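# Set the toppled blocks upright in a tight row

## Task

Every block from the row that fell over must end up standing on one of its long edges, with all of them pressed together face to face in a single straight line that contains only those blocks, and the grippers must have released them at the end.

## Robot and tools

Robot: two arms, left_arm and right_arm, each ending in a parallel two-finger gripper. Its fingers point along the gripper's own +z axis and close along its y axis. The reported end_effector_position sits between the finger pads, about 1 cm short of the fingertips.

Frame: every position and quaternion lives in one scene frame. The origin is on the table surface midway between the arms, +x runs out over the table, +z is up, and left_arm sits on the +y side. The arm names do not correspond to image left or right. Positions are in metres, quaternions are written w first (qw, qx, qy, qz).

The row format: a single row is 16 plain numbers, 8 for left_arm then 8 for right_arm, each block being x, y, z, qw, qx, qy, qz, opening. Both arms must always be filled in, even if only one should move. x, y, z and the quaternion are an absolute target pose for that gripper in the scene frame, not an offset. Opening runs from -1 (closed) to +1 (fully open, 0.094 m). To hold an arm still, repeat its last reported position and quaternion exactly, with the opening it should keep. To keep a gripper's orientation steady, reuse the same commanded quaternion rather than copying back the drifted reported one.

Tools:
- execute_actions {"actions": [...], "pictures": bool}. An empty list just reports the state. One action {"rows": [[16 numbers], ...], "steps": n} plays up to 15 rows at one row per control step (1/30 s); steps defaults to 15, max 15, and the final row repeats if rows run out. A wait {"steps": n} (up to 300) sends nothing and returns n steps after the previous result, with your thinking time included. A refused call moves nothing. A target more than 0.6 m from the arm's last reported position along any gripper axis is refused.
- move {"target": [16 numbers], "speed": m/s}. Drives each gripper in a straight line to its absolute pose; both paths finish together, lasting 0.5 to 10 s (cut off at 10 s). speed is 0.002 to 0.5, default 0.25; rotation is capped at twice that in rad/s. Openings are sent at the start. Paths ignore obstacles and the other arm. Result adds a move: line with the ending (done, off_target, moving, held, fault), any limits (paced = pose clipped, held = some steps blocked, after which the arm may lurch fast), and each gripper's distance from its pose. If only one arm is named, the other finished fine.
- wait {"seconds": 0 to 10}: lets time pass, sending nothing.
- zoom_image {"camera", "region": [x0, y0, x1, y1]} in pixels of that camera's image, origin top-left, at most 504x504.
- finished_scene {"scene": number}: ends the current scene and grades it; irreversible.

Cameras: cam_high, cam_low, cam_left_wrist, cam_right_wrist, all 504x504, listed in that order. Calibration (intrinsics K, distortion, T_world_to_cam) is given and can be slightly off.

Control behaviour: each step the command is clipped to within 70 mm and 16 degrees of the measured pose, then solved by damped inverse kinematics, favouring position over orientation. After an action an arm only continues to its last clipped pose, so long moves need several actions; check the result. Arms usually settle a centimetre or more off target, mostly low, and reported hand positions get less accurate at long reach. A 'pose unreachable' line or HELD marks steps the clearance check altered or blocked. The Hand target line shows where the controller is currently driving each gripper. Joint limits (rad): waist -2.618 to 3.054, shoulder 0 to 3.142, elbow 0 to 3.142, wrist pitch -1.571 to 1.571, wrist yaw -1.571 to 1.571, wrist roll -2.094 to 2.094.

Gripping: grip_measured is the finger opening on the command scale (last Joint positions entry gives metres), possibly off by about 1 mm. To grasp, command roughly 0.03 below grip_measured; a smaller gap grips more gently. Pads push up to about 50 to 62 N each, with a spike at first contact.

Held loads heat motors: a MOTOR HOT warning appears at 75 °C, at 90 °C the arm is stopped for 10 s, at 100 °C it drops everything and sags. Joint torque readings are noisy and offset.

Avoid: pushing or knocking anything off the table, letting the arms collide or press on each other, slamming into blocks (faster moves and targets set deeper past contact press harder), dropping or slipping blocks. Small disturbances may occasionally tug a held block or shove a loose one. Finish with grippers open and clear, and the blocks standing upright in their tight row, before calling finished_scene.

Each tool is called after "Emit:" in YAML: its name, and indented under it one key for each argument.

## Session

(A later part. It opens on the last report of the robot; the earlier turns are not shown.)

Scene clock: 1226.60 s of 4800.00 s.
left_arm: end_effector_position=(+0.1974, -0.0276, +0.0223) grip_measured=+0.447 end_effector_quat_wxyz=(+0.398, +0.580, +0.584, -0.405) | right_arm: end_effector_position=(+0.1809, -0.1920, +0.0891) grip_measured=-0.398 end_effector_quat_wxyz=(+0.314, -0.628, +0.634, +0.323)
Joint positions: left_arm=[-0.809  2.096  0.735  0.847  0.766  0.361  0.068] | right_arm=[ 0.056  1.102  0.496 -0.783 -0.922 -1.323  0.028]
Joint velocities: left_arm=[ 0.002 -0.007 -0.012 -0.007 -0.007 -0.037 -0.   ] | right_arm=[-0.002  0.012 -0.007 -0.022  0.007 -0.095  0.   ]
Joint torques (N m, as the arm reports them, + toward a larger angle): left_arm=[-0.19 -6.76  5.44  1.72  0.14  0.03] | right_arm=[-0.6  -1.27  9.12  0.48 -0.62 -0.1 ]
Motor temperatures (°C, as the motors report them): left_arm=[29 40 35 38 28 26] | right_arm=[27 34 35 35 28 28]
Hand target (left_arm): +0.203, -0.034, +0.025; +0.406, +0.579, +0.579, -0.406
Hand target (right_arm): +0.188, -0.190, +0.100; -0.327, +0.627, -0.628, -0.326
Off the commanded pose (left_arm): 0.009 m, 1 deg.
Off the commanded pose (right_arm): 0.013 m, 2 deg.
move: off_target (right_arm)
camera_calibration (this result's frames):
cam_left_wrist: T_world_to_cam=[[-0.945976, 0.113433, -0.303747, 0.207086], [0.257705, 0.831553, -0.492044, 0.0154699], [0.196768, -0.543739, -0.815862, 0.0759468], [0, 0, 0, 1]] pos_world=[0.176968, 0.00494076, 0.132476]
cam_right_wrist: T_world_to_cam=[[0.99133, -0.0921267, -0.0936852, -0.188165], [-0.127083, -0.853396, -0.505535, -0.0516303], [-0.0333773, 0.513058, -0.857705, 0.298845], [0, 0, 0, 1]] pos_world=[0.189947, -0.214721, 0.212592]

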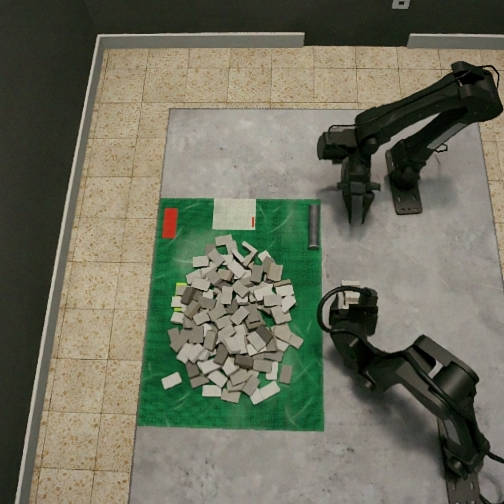

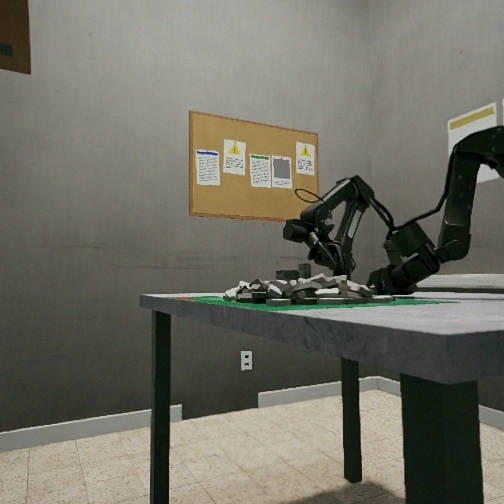

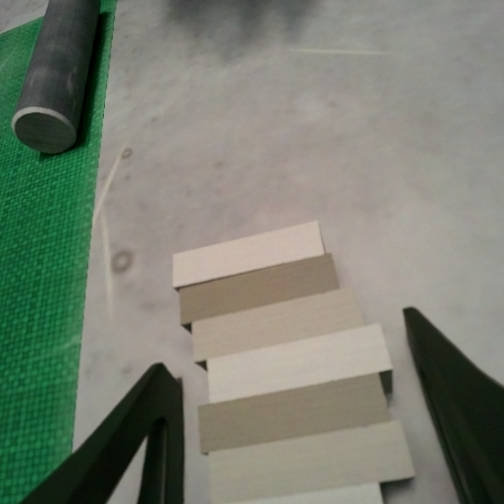

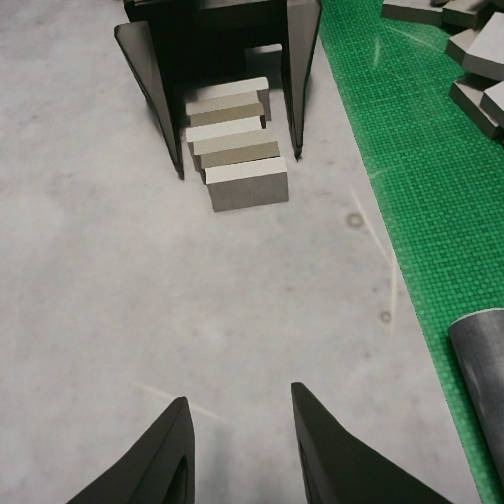

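Emit:
execute_actions:
  actions:
    - {"rows": [[0.203,-0.034,0.025,0.4056,0.5793,0.5793,-0.4056,0.35, 0.188,-0.19,0.10,-0.3265,0.6272,-0.6272,-0.3265,-0.4],[0.203,-0.034,0.025,0.4056,0.5793,0.5793,-0.4056,0.28, 0.188,-0.19,0.10,-0.3265,0.6272,-0.6272,-0.3265,-0.4],[0.203,-0.034,0.025,0.4056,0.5793,0.5793,-0.4056,0.22, 0.188,-0.19,0.10,-0.3265,0.6272,-0.6272,-0.3265,-0.4],[0.203,-0.034,0.025,0.4056,0.5793,0.5793,-0.4056,0.17, 0.188,-0.19,0.10,-0.3265,0.6272,-0.6272,-0.3265,-0.4],[0.203,-0.034,0.025,0.4056,0.5793,0.5793,-0.4056,0.13, 0.188,-0.19,0.10,-0.3265,0.6272,-0.6272,-0.3265,-0.4],[0.203,-0.034,0.025,0.4056,0.5793,0.5793,-0.4056,0.10, 0.188,-0.19,0.10,-0.3265,0.6272,-0.6272,-0.3265,-0.4],[0.203,-0.034,0.025,0.4056,0.5793,0.5793,-0.4056,0.07, 0.188,-0.19,0.10,-0.3265,0.6272,-0.6272,-0.3265,-0.4],[0.203,-0.034,0.025,0.4056,0.5793,0.5793,-0.4056,0.05, 0.188,-0.19,0.10,-0.3265,0.6272,-0.6272,-0.3265,-0.4],[0.203,-0.034,0.025,0.4056,0.5793,0.5793,-0.4056,0.03, 0.188,-0.19,0.10,-0.3265,0.6272,-0.6272,-0.3265,-0.4],[0.203,-0.034,0.025,0.4056,0.5793,0.5793,-0.4056,0.01, 0.188,-0.19,0.10,-0.3265,0.6272,-0.6272,-0.3265,-0.4],[0.203,-0.034,0.025,0.4056,0.5793,0.5793,-0.4056,-0.01, 0.188,-0.19,0.10,-0.3265,0.6272,-0.6272,-0.3265,-0.4],[0.203,-0.034,0.025,0.4056,0.5793,0.5793,-0.4056,-0.03, 0.188,-0.19,0.10,-0.3265,0.6272,-0.6272,-0.3265,-0.4],[0.203,-0.034,0.025,0.4056,0.5793,0.5793,-0.4056,-0.05, 0.188,-0.19,0.10,-0.3265,0.6272,-0.6272,-0.3265,-0.4],[0.203,-0.034,0.025,0.4056,0.5793,0.5793,-0.4056,-0.06, 0.188,-0.19,0.10,-0.3265,0.6272,-0.6272,-0.3265,-0.4],[0.203,-0.034,0.025,0.4056,0.5793,0.5793,-0.4056,-0.07, 0.188,-0.19,0.10,-0.3265,0.6272,-0.6272,-0.3265,-0.4]], "steps": 15}

Scene clock: 1246.13 s of 4800.00 s.
left_arm: end_effector_position=(+0.1971, -0.0277, +0.0225) grip_measured=-0.062 end_effector_quat_wxyz=(+0.398, +0.580, +0.583, -0.406) | right_arm: end_effector_position=(+0.1808, -0.1920, +0.0891) grip_measured=-0.398 end_effector_quat_wxyz=(+0.314, -0.628, +0.634, +0.324)
Joint positions: left_arm=[-0.809  2.096  0.735  0.847  0.768  0.361  0.044] | right_arm=[ 0.056  1.102  0.496 -0.783 -0.923 -1.323  0.028]
Joint velocities: left_arm=[-0.002 -0.002  0.022 -0.066 -0.037  0.022 -0.012] | right_arm=[-0.012 -0.007  0.007  0.007  0.066 -0.037 -0.   ]
Joint torques (N m, as the arm reports them, + toward a larger angle): left_arm=[-0.19 -6.76  5.36  1.69  0.12  0.  ] | right_arm=[-0.61 -1.2   9.19  0.49 -0.6  -0.12]
Motor temperatures (°C, as the motors report them): left_arm=[29 40 35 38 28 26] | right_arm=[27 33 36 34 28 28]
Hand target (left_arm): +0.203, -0.034, +0.025; +0.406, +0.579, +0.579, -0.406
Hand target (right_arm): +0.188, -0.190, +0.100; -0.327, +0.627, -0.628, -0.326
Off the commanded pose (left_arm): 0.009 m, 1 deg.
Off the commanded pose (right_arm): 0.013 m, 2 deg.
Steps of this call (steps 1 to 90: nothing new was sent; then 16.03 s passed at rest; steps 91 to 105: all 15 steps of this action). Readings (end_effector_position):
91: left_arm (+0.1975, -0.0276, +0.0224) | right_arm (+0.1808, -0.1920, +0.0891)
92: left_arm (+0.1975, -0.0276, +0.0224) | right_arm (+0.1808, -0.1920, +0.0891)
94: left_arm (+0.1975, -0.0276, +0.0224) | right_arm (+0.1808, -0.1920, +0.0891)
98: left_arm (+0.1975, -0.0276, +0.0224) | right_arm (+0.1808, -0.1920, +0.0891)
105: the state above
camera_calibration (this result's frames):
cam_left_wrist: T_world_to_cam=[[-0.945893, 0.114989, -0.303419, 0.206843], [0.259126, 0.830503, -0.493071, 0.0154382], [0.195293, -0.545017, -0.815364, 0.0763868], [0, 0, 0, 1]] pos_world=[0.176733, 0.00502598, 0.132655]
cam_right_wrist: T_world_to_cam=[[0.991332, -0.0920232, -0.0937739, -0.188114], [-0.127052, -0.853217, -0.505844, -0.0515157], [-0.03346, 0.513374, -0.857513, 0.298929], [0, 0, 0, 1]] pos_world=[0.18994, -0.214727, 0.212636]

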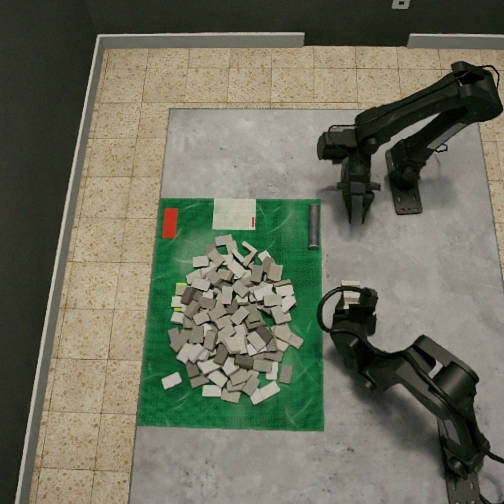

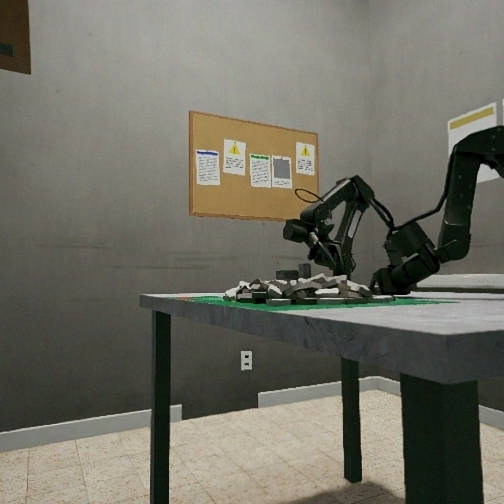

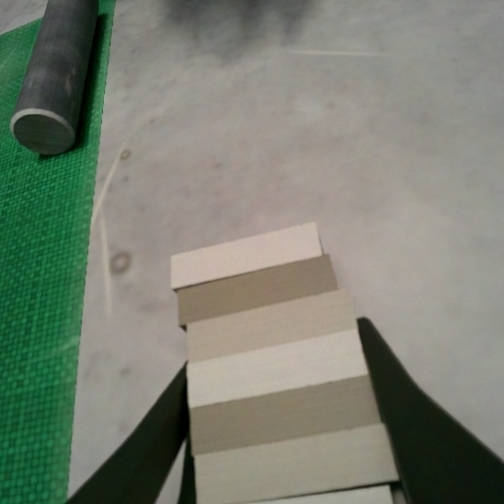

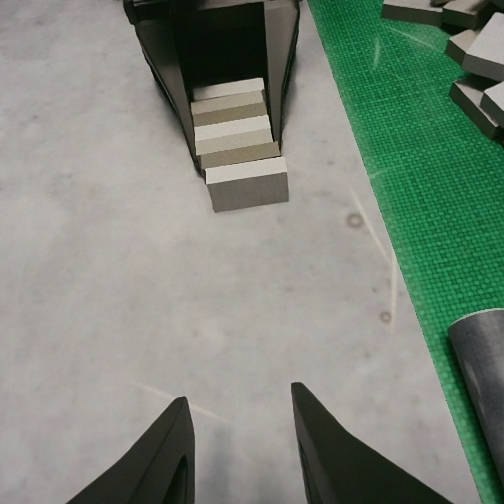

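Emit:
move:
  target: [0.203,-0.034,0.025,0.4056,0.5793,0.5793,-0.4056,-0.11, 0.188,-0.19,0.10,-0.3265,0.6272,-0.6272,-0.3265,-0.4]
  speed: 0.005

Emit:
move:
  target: [0.203,-0.034,0.025,0.4056,0.5793,0.5793,-0.4056,-0.14, 0.188,-0.19,0.10,-0.3265,0.6272,-0.6272,-0.3265,-0.4]
  speed: 0.005

Emit:
zoom_image:
  camera: "cam_right_wrist"
  region: [100, 0, 350, 230]

Scene clock: 1252.83 s of 4800.00 s.
left_arm: end_effector_position=(+0.1970, -0.0277, +0.0225) grip_measured=-0.097 end_effector_quat_wxyz=(+0.398, +0.580, +0.583, -0.406) | right_arm: end_effector_position=(+0.1808, -0.1920, +0.0891) grip_measured=-0.398 end_effector_quat_wxyz=(+0.314, -0.628, +0.634, +0.324)
Joint positions: left_arm=[-0.809  2.096  0.735  0.847  0.769  0.361  0.042] | right_arm=[ 0.056  1.102  0.496 -0.783 -0.923 -1.323  0.028]
Joint velocities: left_arm=[-0.002  0.002 -0.002  0.007  0.022 -0.007 -0.   ] | right_arm=[ 0.002  0.002 -0.002  0.051 -0.007 -0.022 -0.   ]
Joint torques (N m, as the arm reports them, + toward a larger angle): left_arm=[-0.24 -6.79  5.44  1.68  0.09  0.01] | right_arm=[-0.57 -1.32  9.18  0.46 -0.59 -0.07]
Motor temperatures (°C, as the motors report them): left_arm=[29 40 35 38 28 26] | right_arm=[27 33 36 34 28 28]
Hand target (left_arm): +0.203, -0.034, +0.025; +0.406, +0.579, +0.579, -0.406
Hand target (right_arm): +0.188, -0.190, +0.100; -0.327, +0.627, -0.627, -0.326
Off the commanded pose (left_arm): 0.009 m, 1 deg.
Off the commanded pose (right_arm): 0.013 m, 2 deg.
After step 90, 0.57 s passed at rest.
move: off_target (right_arm)
camera_calibration (this result's frames):
cam_left_wrist: T_world_to_cam=[[-0.945894, 0.115261, -0.303315, 0.206796], [0.25934, 0.830348, -0.493219, 0.0154299], [0.195008, -0.545194, -0.815313, 0.0764635], [0, 0, 0, 1]] pos_world=[0.176694, 0.00503971, 0.132676]
cam_right_wrist: T_world_to_cam=[[0.991332, -0.0920232, -0.0937739, -0.188114], [-0.127052, -0.853217, -0.505844, -0.0515157], [-0.03346, 0.513374, -0.857513, 0.298929], [0, 0, 0, 1]] pos_world=[0.18994, -0.214727, 0.212636]

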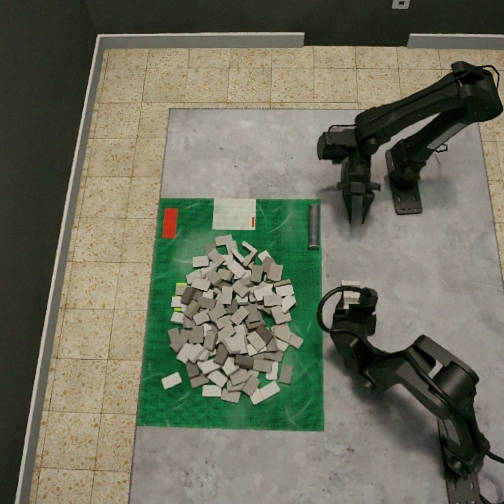

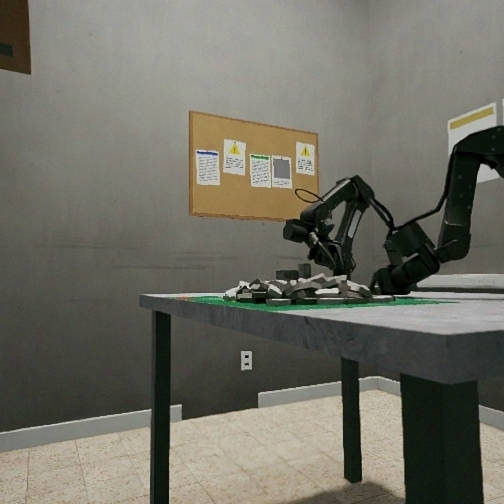

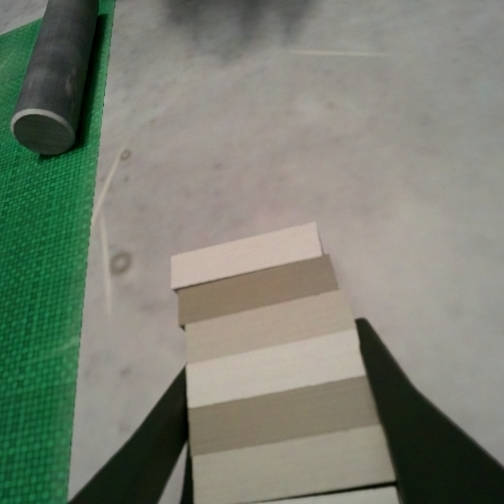

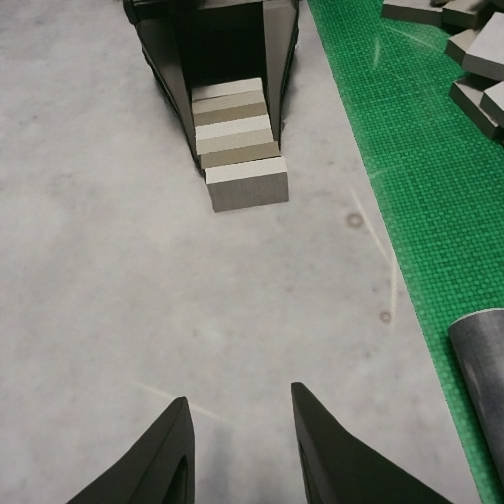

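Scene clock: 1255.97 s of 4800.00 s.
left_arm: end_effector_position=(+0.1970, -0.0277, +0.0225) grip_measured=-0.109 end_effector_quat_wxyz=(+0.398, +0.580, +0.583, -0.406) | right_arm: end_effector_position=(+0.1809, -0.1920, +0.0891) grip_measured=-0.398 end_effector_quat_wxyz=(+0.314, -0.628, +0.634, +0.323)
Joint positions: left_arm=[-0.809  2.096  0.735  0.847  0.769  0.361  0.042] | right_arm=[ 0.056  1.102  0.496 -0.783 -0.922 -1.323  0.028]
Joint velocities: left_arm=[-0.002  0.017 -0.022  0.022  0.081 -0.037 -0.001] | right_arm=[ 0.007  0.002 -0.022  0.007 -0.007 -0.051 -0.   ]
Joint torques (N m, as the arm reports them, + toward a larger angle): left_arm=[-0.17 -6.72  5.37  1.68  0.12  0.  ] | right_arm=[-0.53 -1.27  9.23  0.48 -0.58 -0.09]
Motor temperatures (°C, as the motors report them): left_arm=[29 40 35 38 28 26] | right_arm=[27 33 36 34 28 28]
Hand target (left_arm): +0.203, -0.034, +0.025; +0.406, +0.579, +0.579, -0.406
Hand target (right_arm): +0.188, -0.190, +0.100; -0.327, +0.627, -0.628, -0.326
Off the commanded pose (left_arm): 0.009 m, 1 deg.
Off the commanded pose (right_arm): 0.013 m, 2 deg.
move: off_target (right_arm)
camera_calibration (this result's frames):
cam_left_wrist: T_world_to_cam=[[-0.945894, 0.115261, -0.303315, 0.206796], [0.25934, 0.830348, -0.493219, 0.0154299], [0.195008, -0.545194, -0.815313, 0.0764635], [0, 0, 0, 1]] pos_world=[0.176694, 0.00503971, 0.132676]
cam_right_wrist: T_world_to_cam=[[0.99133, -0.0921267, -0.0936852, -0.188165], [-0.127083, -0.853396, -0.505535, -0.0516303], [-0.0333773, 0.513058, -0.857705, 0.298845], [0, 0, 0, 1]] pos_world=[0.189947, -0.214721, 0.212592]

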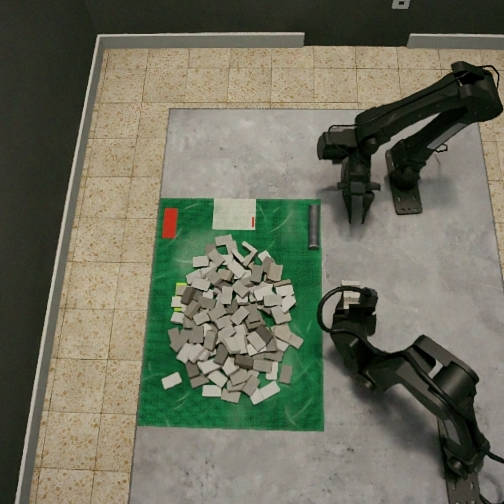

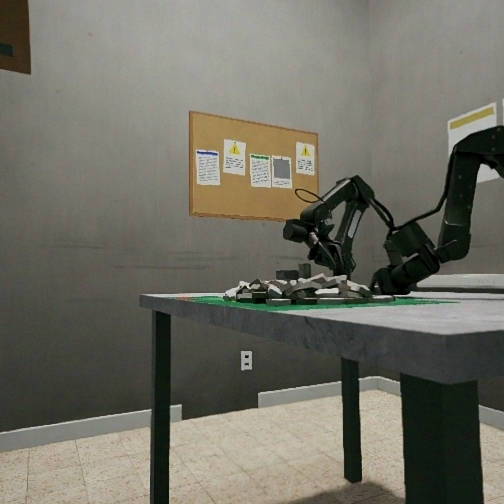

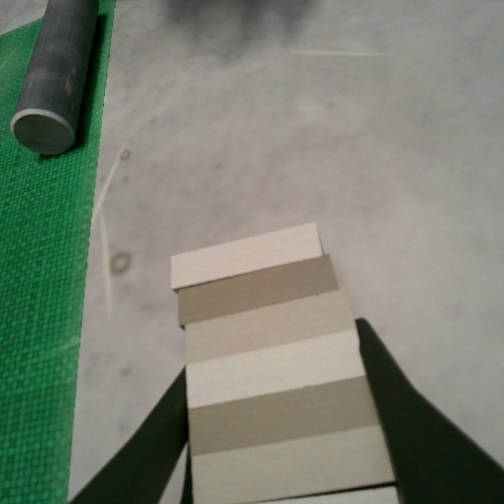

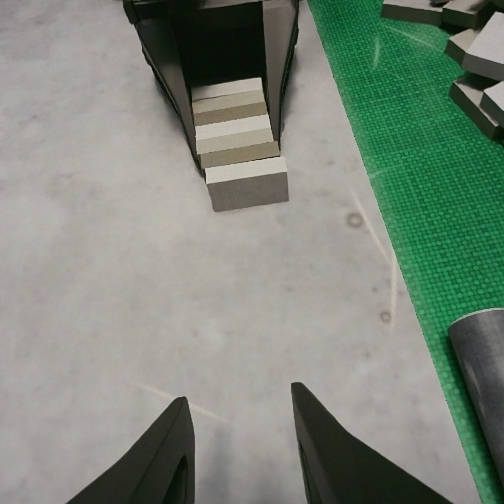

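Region (100, 0, 350, 230) of cam_right_wrist's 504x504 image, scaled by 2.016, with more detail than that image has; it fills the top 464 rows of this view, and the rest is white.

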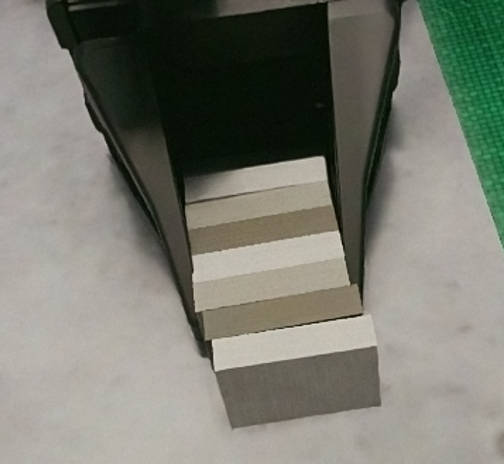

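Emit:
move:
  target: [0.203,-0.034,0.025,0.4056,0.5793,0.5793,-0.4056,0.18, 0.188,-0.19,0.10,-0.3265,0.6272,-0.6272,-0.3265,-0.4]
  speed: 0.005

Emit:
move:
  target: [0.203,-0.056,0.026,0.4056,0.5793,0.5793,-0.4056,0.18, 0.188,-0.19,0.10,-0.3265,0.6272,-0.6272,-0.3265,-0.4]
  speed: 0.006

Emit:
zoom_image:
  camera: "cam_right_wrist"
  region: [100, 0, 350, 260]

Scene clock: 1268.90 s of 4800.00 s.
left_arm: end_effector_position=(+0.1971, -0.0277, +0.0225) grip_measured=+0.177 end_effector_quat_wxyz=(+0.398, +0.580, +0.583, -0.406) | right_arm: end_effector_position=(+0.1809, -0.1920, +0.0891) grip_measured=-0.398 end_effector_quat_wxyz=(+0.314, -0.628, +0.634, +0.323)
Joint positions: left_arm=[-0.809  2.096  0.735  0.847  0.768  0.361  0.055] | right_arm=[ 0.056  1.102  0.496 -0.783 -0.922 -1.323  0.028]
Joint velocities: left_arm=[ 0.007  0.002 -0.007  0.007  0.022 -0.022 -0.001] | right_arm=[-0.012  0.012  0.032 -0.037  0.007  0.037 -0.001]
Joint torques (N m, as the arm reports them, + toward a larger angle): left_arm=[-0.21 -6.8   5.46  1.68  0.1   0.  ] | right_arm=[-0.64 -1.34  9.16  0.47 -0.57 -0.09]
Motor temperatures (°C, as the motors report them): left_arm=[29 40 35 39 28 26] | right_arm=[27 33 36 33 28 28]
Hand target (left_arm): +0.203, -0.034, +0.025; +0.406, +0.579, +0.579, -0.406
Hand target (right_arm): +0.188, -0.190, +0.100; -0.327, +0.627, -0.628, -0.326
Off the commanded pose (left_arm): 0.009 m, 1 deg.
Off the commanded pose (right_arm): 0.013 m, 2 deg.
After step 90, 6.77 s passed at rest.
move: off_target (right_arm)
camera_calibration (this result's frames):
cam_left_wrist: T_world_to_cam=[[-0.945893, 0.114989, -0.303419, 0.206843], [0.259126, 0.830503, -0.493071, 0.0154382], [0.195293, -0.545017, -0.815364, 0.0763868], [0, 0, 0, 1]] pos_world=[0.176733, 0.00502598, 0.132655]
cam_right_wrist: T_world_to_cam=[[0.99133, -0.0921267, -0.0936852, -0.188165], [-0.127083, -0.853396, -0.505535, -0.0516303], [-0.0333773, 0.513058, -0.857705, 0.298845], [0, 0, 0, 1]] pos_world=[0.189947, -0.214721, 0.212592]

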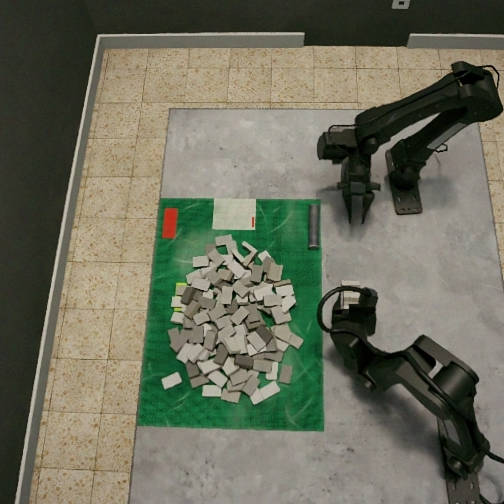

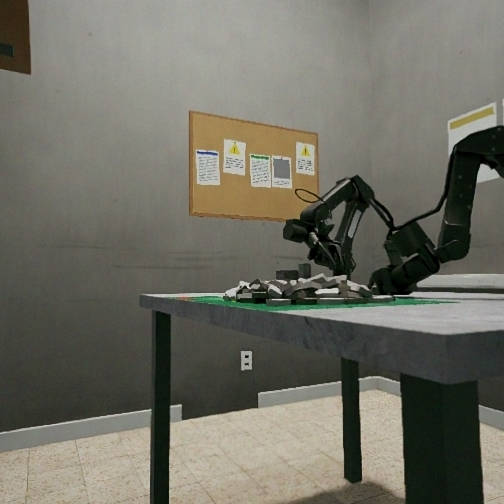

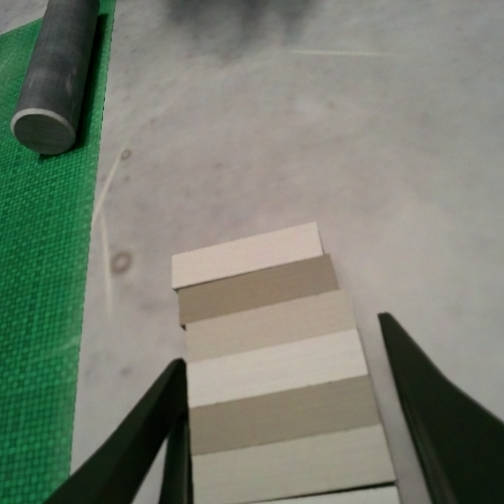

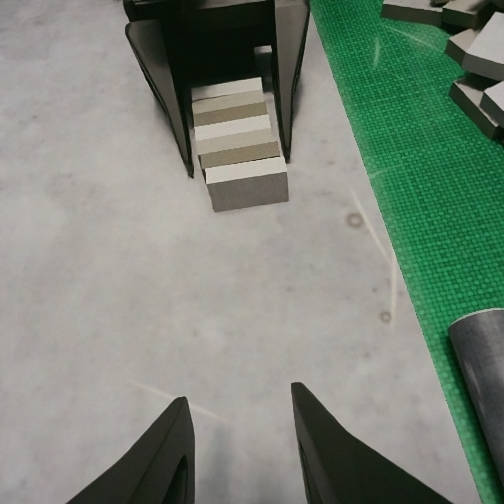

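Scene clock: 1273.97 s of 4800.00 s.
left_arm: end_effector_position=(+0.2007, -0.0492, +0.0264) grip_measured=+0.177 end_effector_quat_wxyz=(+0.406, +0.581, +0.578, -0.404) | right_arm: end_effector_position=(+0.1808, -0.1920, +0.0891) grip_measured=-0.398 end_effector_quat_wxyz=(+0.314, -0.628, +0.634, +0.324)
Joint positions: left_arm=[-0.85   2.125  0.8    0.847  0.728  0.336  0.055] | right_arm=[ 0.056  1.102  0.496 -0.783 -0.923 -1.323  0.028]
Joint velocities: left_arm=[-0.007 -0.007  0.002  0.022  0.007 -0.037 -0.   ] | right_arm=[-0.027  0.002  0.002 -0.051 -0.022 -0.022 -0.001]
Joint torques (N m, as the arm reports them, + toward a larger angle): left_arm=[-0.7  -7.17  5.54  1.6   0.14 -0.07] | right_arm=[-0.67 -1.25  9.14  0.47 -0.59 -0.11]
Motor temperatures (°C, as the motors report them): left_arm=[29 40 35 39 28 26] | right_arm=[27 33 36 33 28 28]
Hand target (left_arm): +0.203, -0.056, +0.027; +0.406, +0.579, +0.579, -0.406
Hand target (right_arm): +0.188, -0.190, +0.100; -0.327, +0.627, -0.627, -0.326
Off the commanded pose (left_arm): 0.007 m, 0 deg.
Off the commanded pose (right_arm): 0.013 m, 2 deg.
move: off_target (right_arm)
camera_calibration (this result's frames):
cam_left_wrist: T_world_to_cam=[[-0.941086, 0.10912, -0.320079, 0.213104], [0.264976, 0.826022, -0.497469, 0.033062], [0.210109, -0.552975, -0.806271, 0.063551], [0, 0, 0, 1]] pos_world=[0.178436, -0.0154217, 0.135897]
cam_right_wrist: T_world_to_cam=[[0.991332, -0.0920232, -0.0937739, -0.188114], [-0.127052, -0.853217, -0.505844, -0.0515157], [-0.03346, 0.513374, -0.857513, 0.298929], [0, 0, 0, 1]] pos_world=[0.18994, -0.214727, 0.212636]

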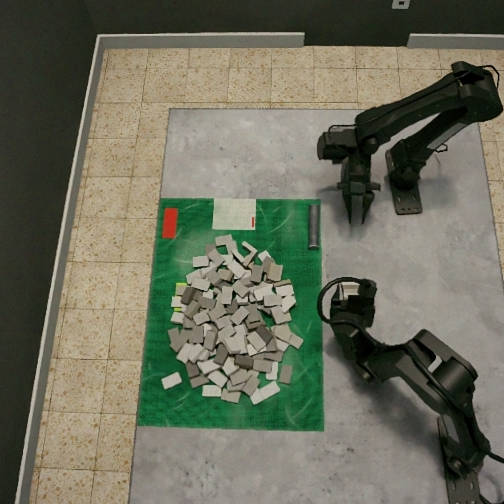

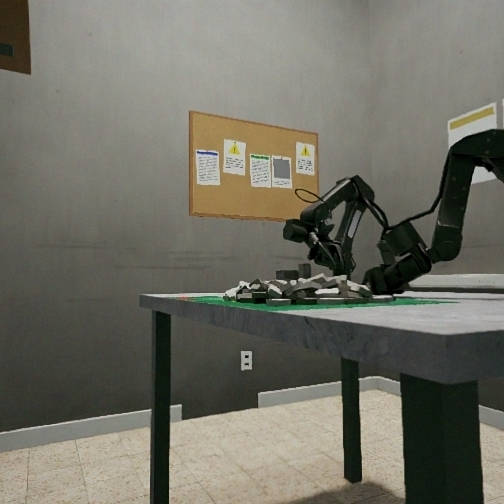

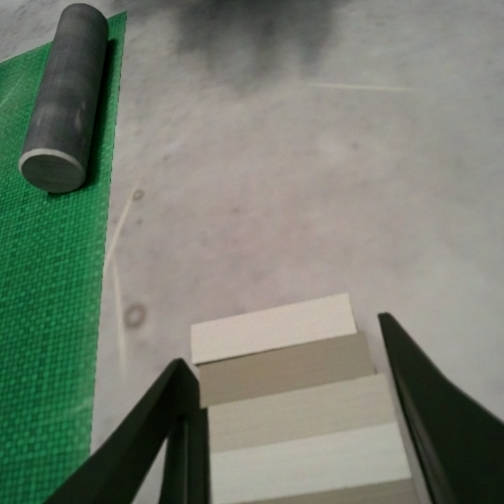

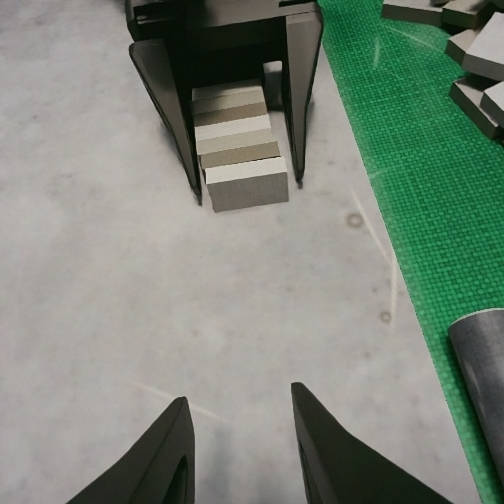

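Region (100, 0, 350, 260) of cam_right_wrist's 504x504 image, scaled by 1.938, with more detail than that image has; it fills the left 485 columns of this view, and the rest is white.

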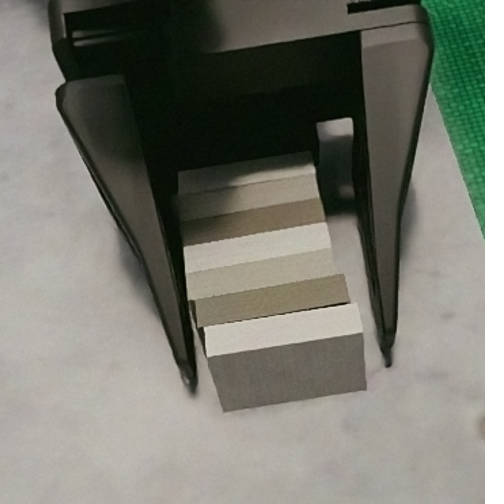

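Emit:
move:
  target: [0.198,-0.056,0.023,0.4056,0.5793,0.5793,-0.4056,0.18, 0.188,-0.19,0.10,-0.3265,0.6272,-0.6272,-0.3265,-0.4]
  speed: 0.003

Scene clock: 1283.70 s of 4800.00 s.
left_arm: end_effector_position=(+0.1991, -0.0520, +0.0277) grip_measured=+0.177 end_effector_quat_wxyz=(+0.409, +0.581, +0.577, -0.404) | right_arm: end_effector_position=(+0.1809, -0.1920, +0.0891) grip_measured=-0.398 end_effector_quat_wxyz=(+0.314, -0.628, +0.634, +0.323)
Joint positions: left_arm=[-0.86   2.126  0.8    0.858  0.718  0.331  0.055] | right_arm=[ 0.056  1.102  0.496 -0.783 -0.922 -1.323  0.028]
Joint velocities: left_arm=[-0.012 -0.002  0.002 -0.037 -0.007 -0.081  0.003] | right_arm=[-0.012  0.012 -0.022 -0.066 -0.037  0.051 -0.001]
Joint torques (N m, as the arm reports them, + toward a larger angle): left_arm=[-0.9  -6.64  4.6   1.72  0.09 -0.06] | right_arm=[-0.57 -1.29  9.19  0.47 -0.59 -0.08]
Motor temperatures (°C, as the motors report them): left_arm=[29 40 35 39 28 26] | right_arm=[27 33 36 33 28 28]
Hand target (left_arm): +0.198, -0.056, +0.023; +0.405, +0.579, +0.579, -0.406
Hand target (right_arm): +0.188, -0.190, +0.100; -0.327, +0.627, -0.628, -0.326
Off the commanded pose (left_arm): 0.006 m, 1 deg.
Off the commanded pose (right_arm): 0.013 m, 2 deg.
After step 90, 1.67 s passed at rest.
move: off_target (right_arm)
camera_calibration (this result's frames):
cam_left_wrist: T_world_to_cam=[[-0.939451, 0.107019, -0.325545, 0.212024], [0.266989, 0.824112, -0.499556, 0.0359696], [0.214824, -0.556225, -0.802785, 0.0621584], [0, 0, 0, 1]] pos_world=[0.176229, -0.0177594, 0.136892]
cam_right_wrist: T_world_to_cam=[[0.99133, -0.0921267, -0.0936852, -0.188165], [-0.127083, -0.853396, -0.505535, -0.0516303], [-0.0333773, 0.513058, -0.857705, 0.298845], [0, 0, 0, 1]] pos_world=[0.189947, -0.214721, 0.212592]

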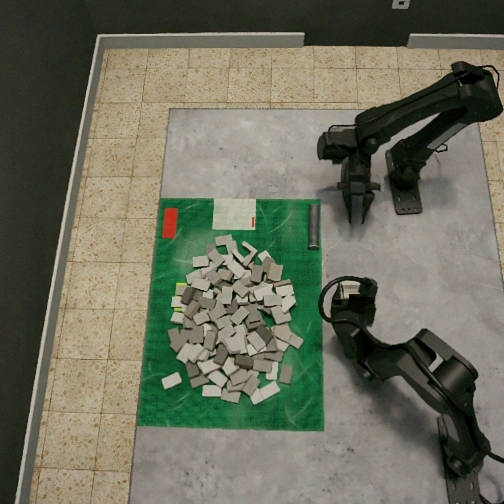

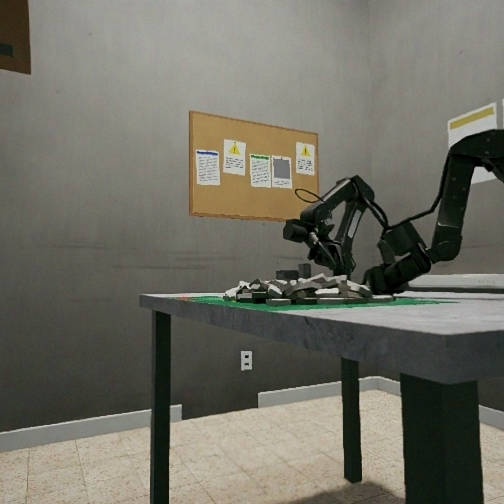

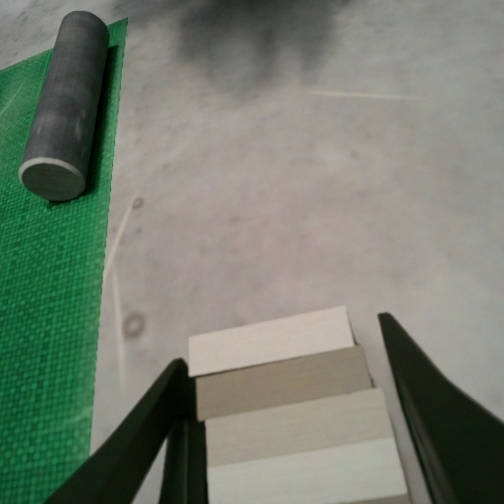

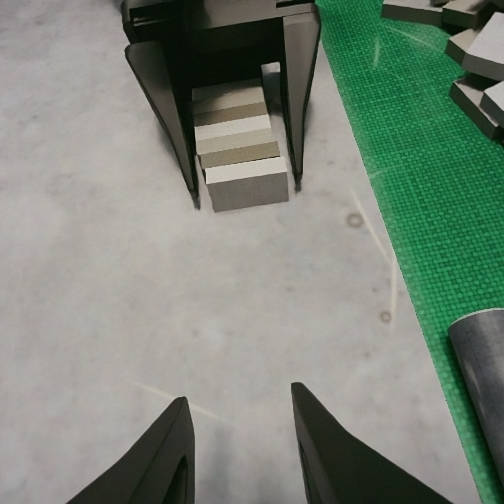

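Emit:
move:
  target: [0.197,-0.056,0.019,0.4056,0.5793,0.5793,-0.4056,0.18, 0.188,-0.19,0.10,-0.3265,0.6272,-0.6272,-0.3265,-0.4]
  speed: 0.003

Scene clock: 1293.50 s of 4800.00 s.
left_arm: end_effector_position=(+0.1985, -0.0527, +0.0226) grip_measured=+0.177 end_effector_quat_wxyz=(+0.410, +0.581, +0.577, -0.403) | right_arm: end_effector_position=(+0.1808, -0.1920, +0.0891) grip_measured=-0.398 end_effector_quat_wxyz=(+0.314, -0.628, +0.634, +0.324)
Joint positions: left_arm=[-0.863  2.146  0.8    0.88   0.716  0.33   0.055] | right_arm=[ 0.056  1.102  0.496 -0.783 -0.923 -1.323  0.028]
Joint velocities: left_arm=[ 0.002  0.007 -0.017 -0.022 -0.081 -0.066 -0.   ] | right_arm=[ 0.002 -0.012  0.002 -0.007 -0.022  0.007  0.   ]
Joint torques (N m, as the arm reports them, + toward a larger angle): left_arm=[-0.77 -7.1   4.37  1.72  0.07 -0.06] | right_arm=[-0.56 -1.26  9.2   0.48 -0.59 -0.1 ]
Motor temperatures (°C, as the motors report them): left_arm=[29 40 35 39 28 26] | right_arm=[27 33 36 33 28 28]
Hand target (left_arm): +0.197, -0.056, +0.019; +0.406, +0.579, +0.579, -0.406
Hand target (right_arm): +0.188, -0.190, +0.100; -0.327, +0.627, -0.627, -0.326
Off the commanded pose (left_arm): 0.005 m, 1 deg.
Off the commanded pose (right_arm): 0.013 m, 2 deg.
After step 90, 1.63 s passed at rest.
move: off_target (right_arm)
camera_calibration (this result's frames):
cam_left_wrist: T_world_to_cam=[[-0.939184, 0.106841, -0.326371, 0.209847], [0.26733, 0.824015, -0.499534, 0.0340228], [0.215564, -0.556403, -0.802464, 0.0576079], [0, 0, 0, 1]] pos_world=[0.175572, -0.0184024, 0.131712]
cam_right_wrist: T_world_to_cam=[[0.991332, -0.0920232, -0.0937739, -0.188114], [-0.127052, -0.853217, -0.505844, -0.0515157], [-0.03346, 0.513374, -0.857513, 0.298929], [0, 0, 0, 1]] pos_world=[0.18994, -0.214727, 0.212636]

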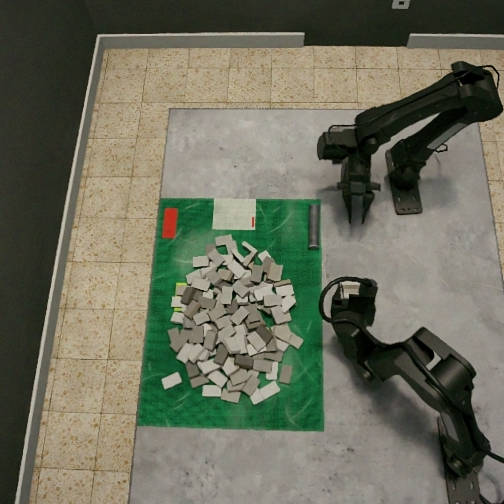

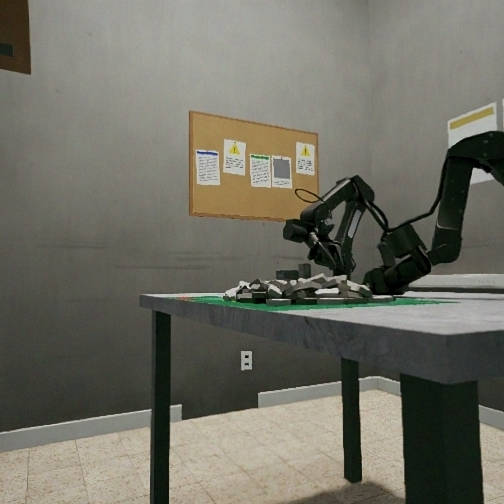

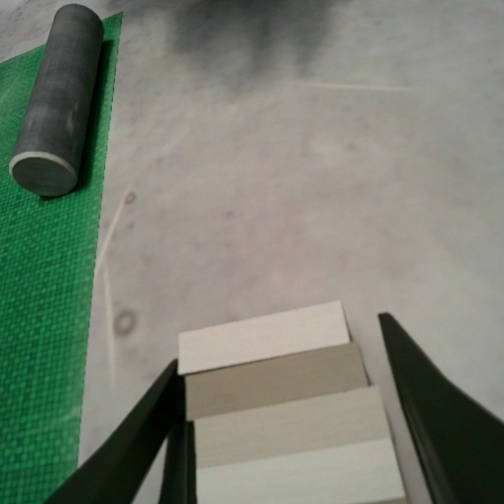

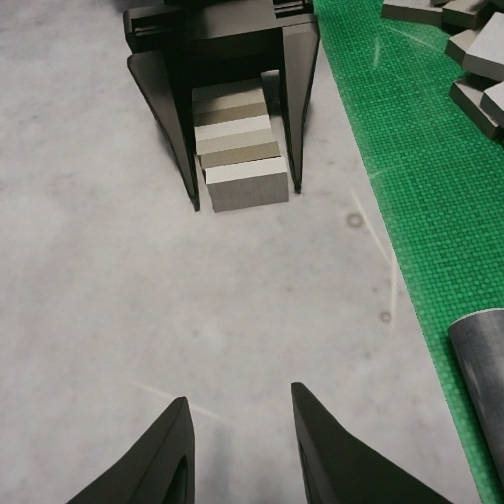

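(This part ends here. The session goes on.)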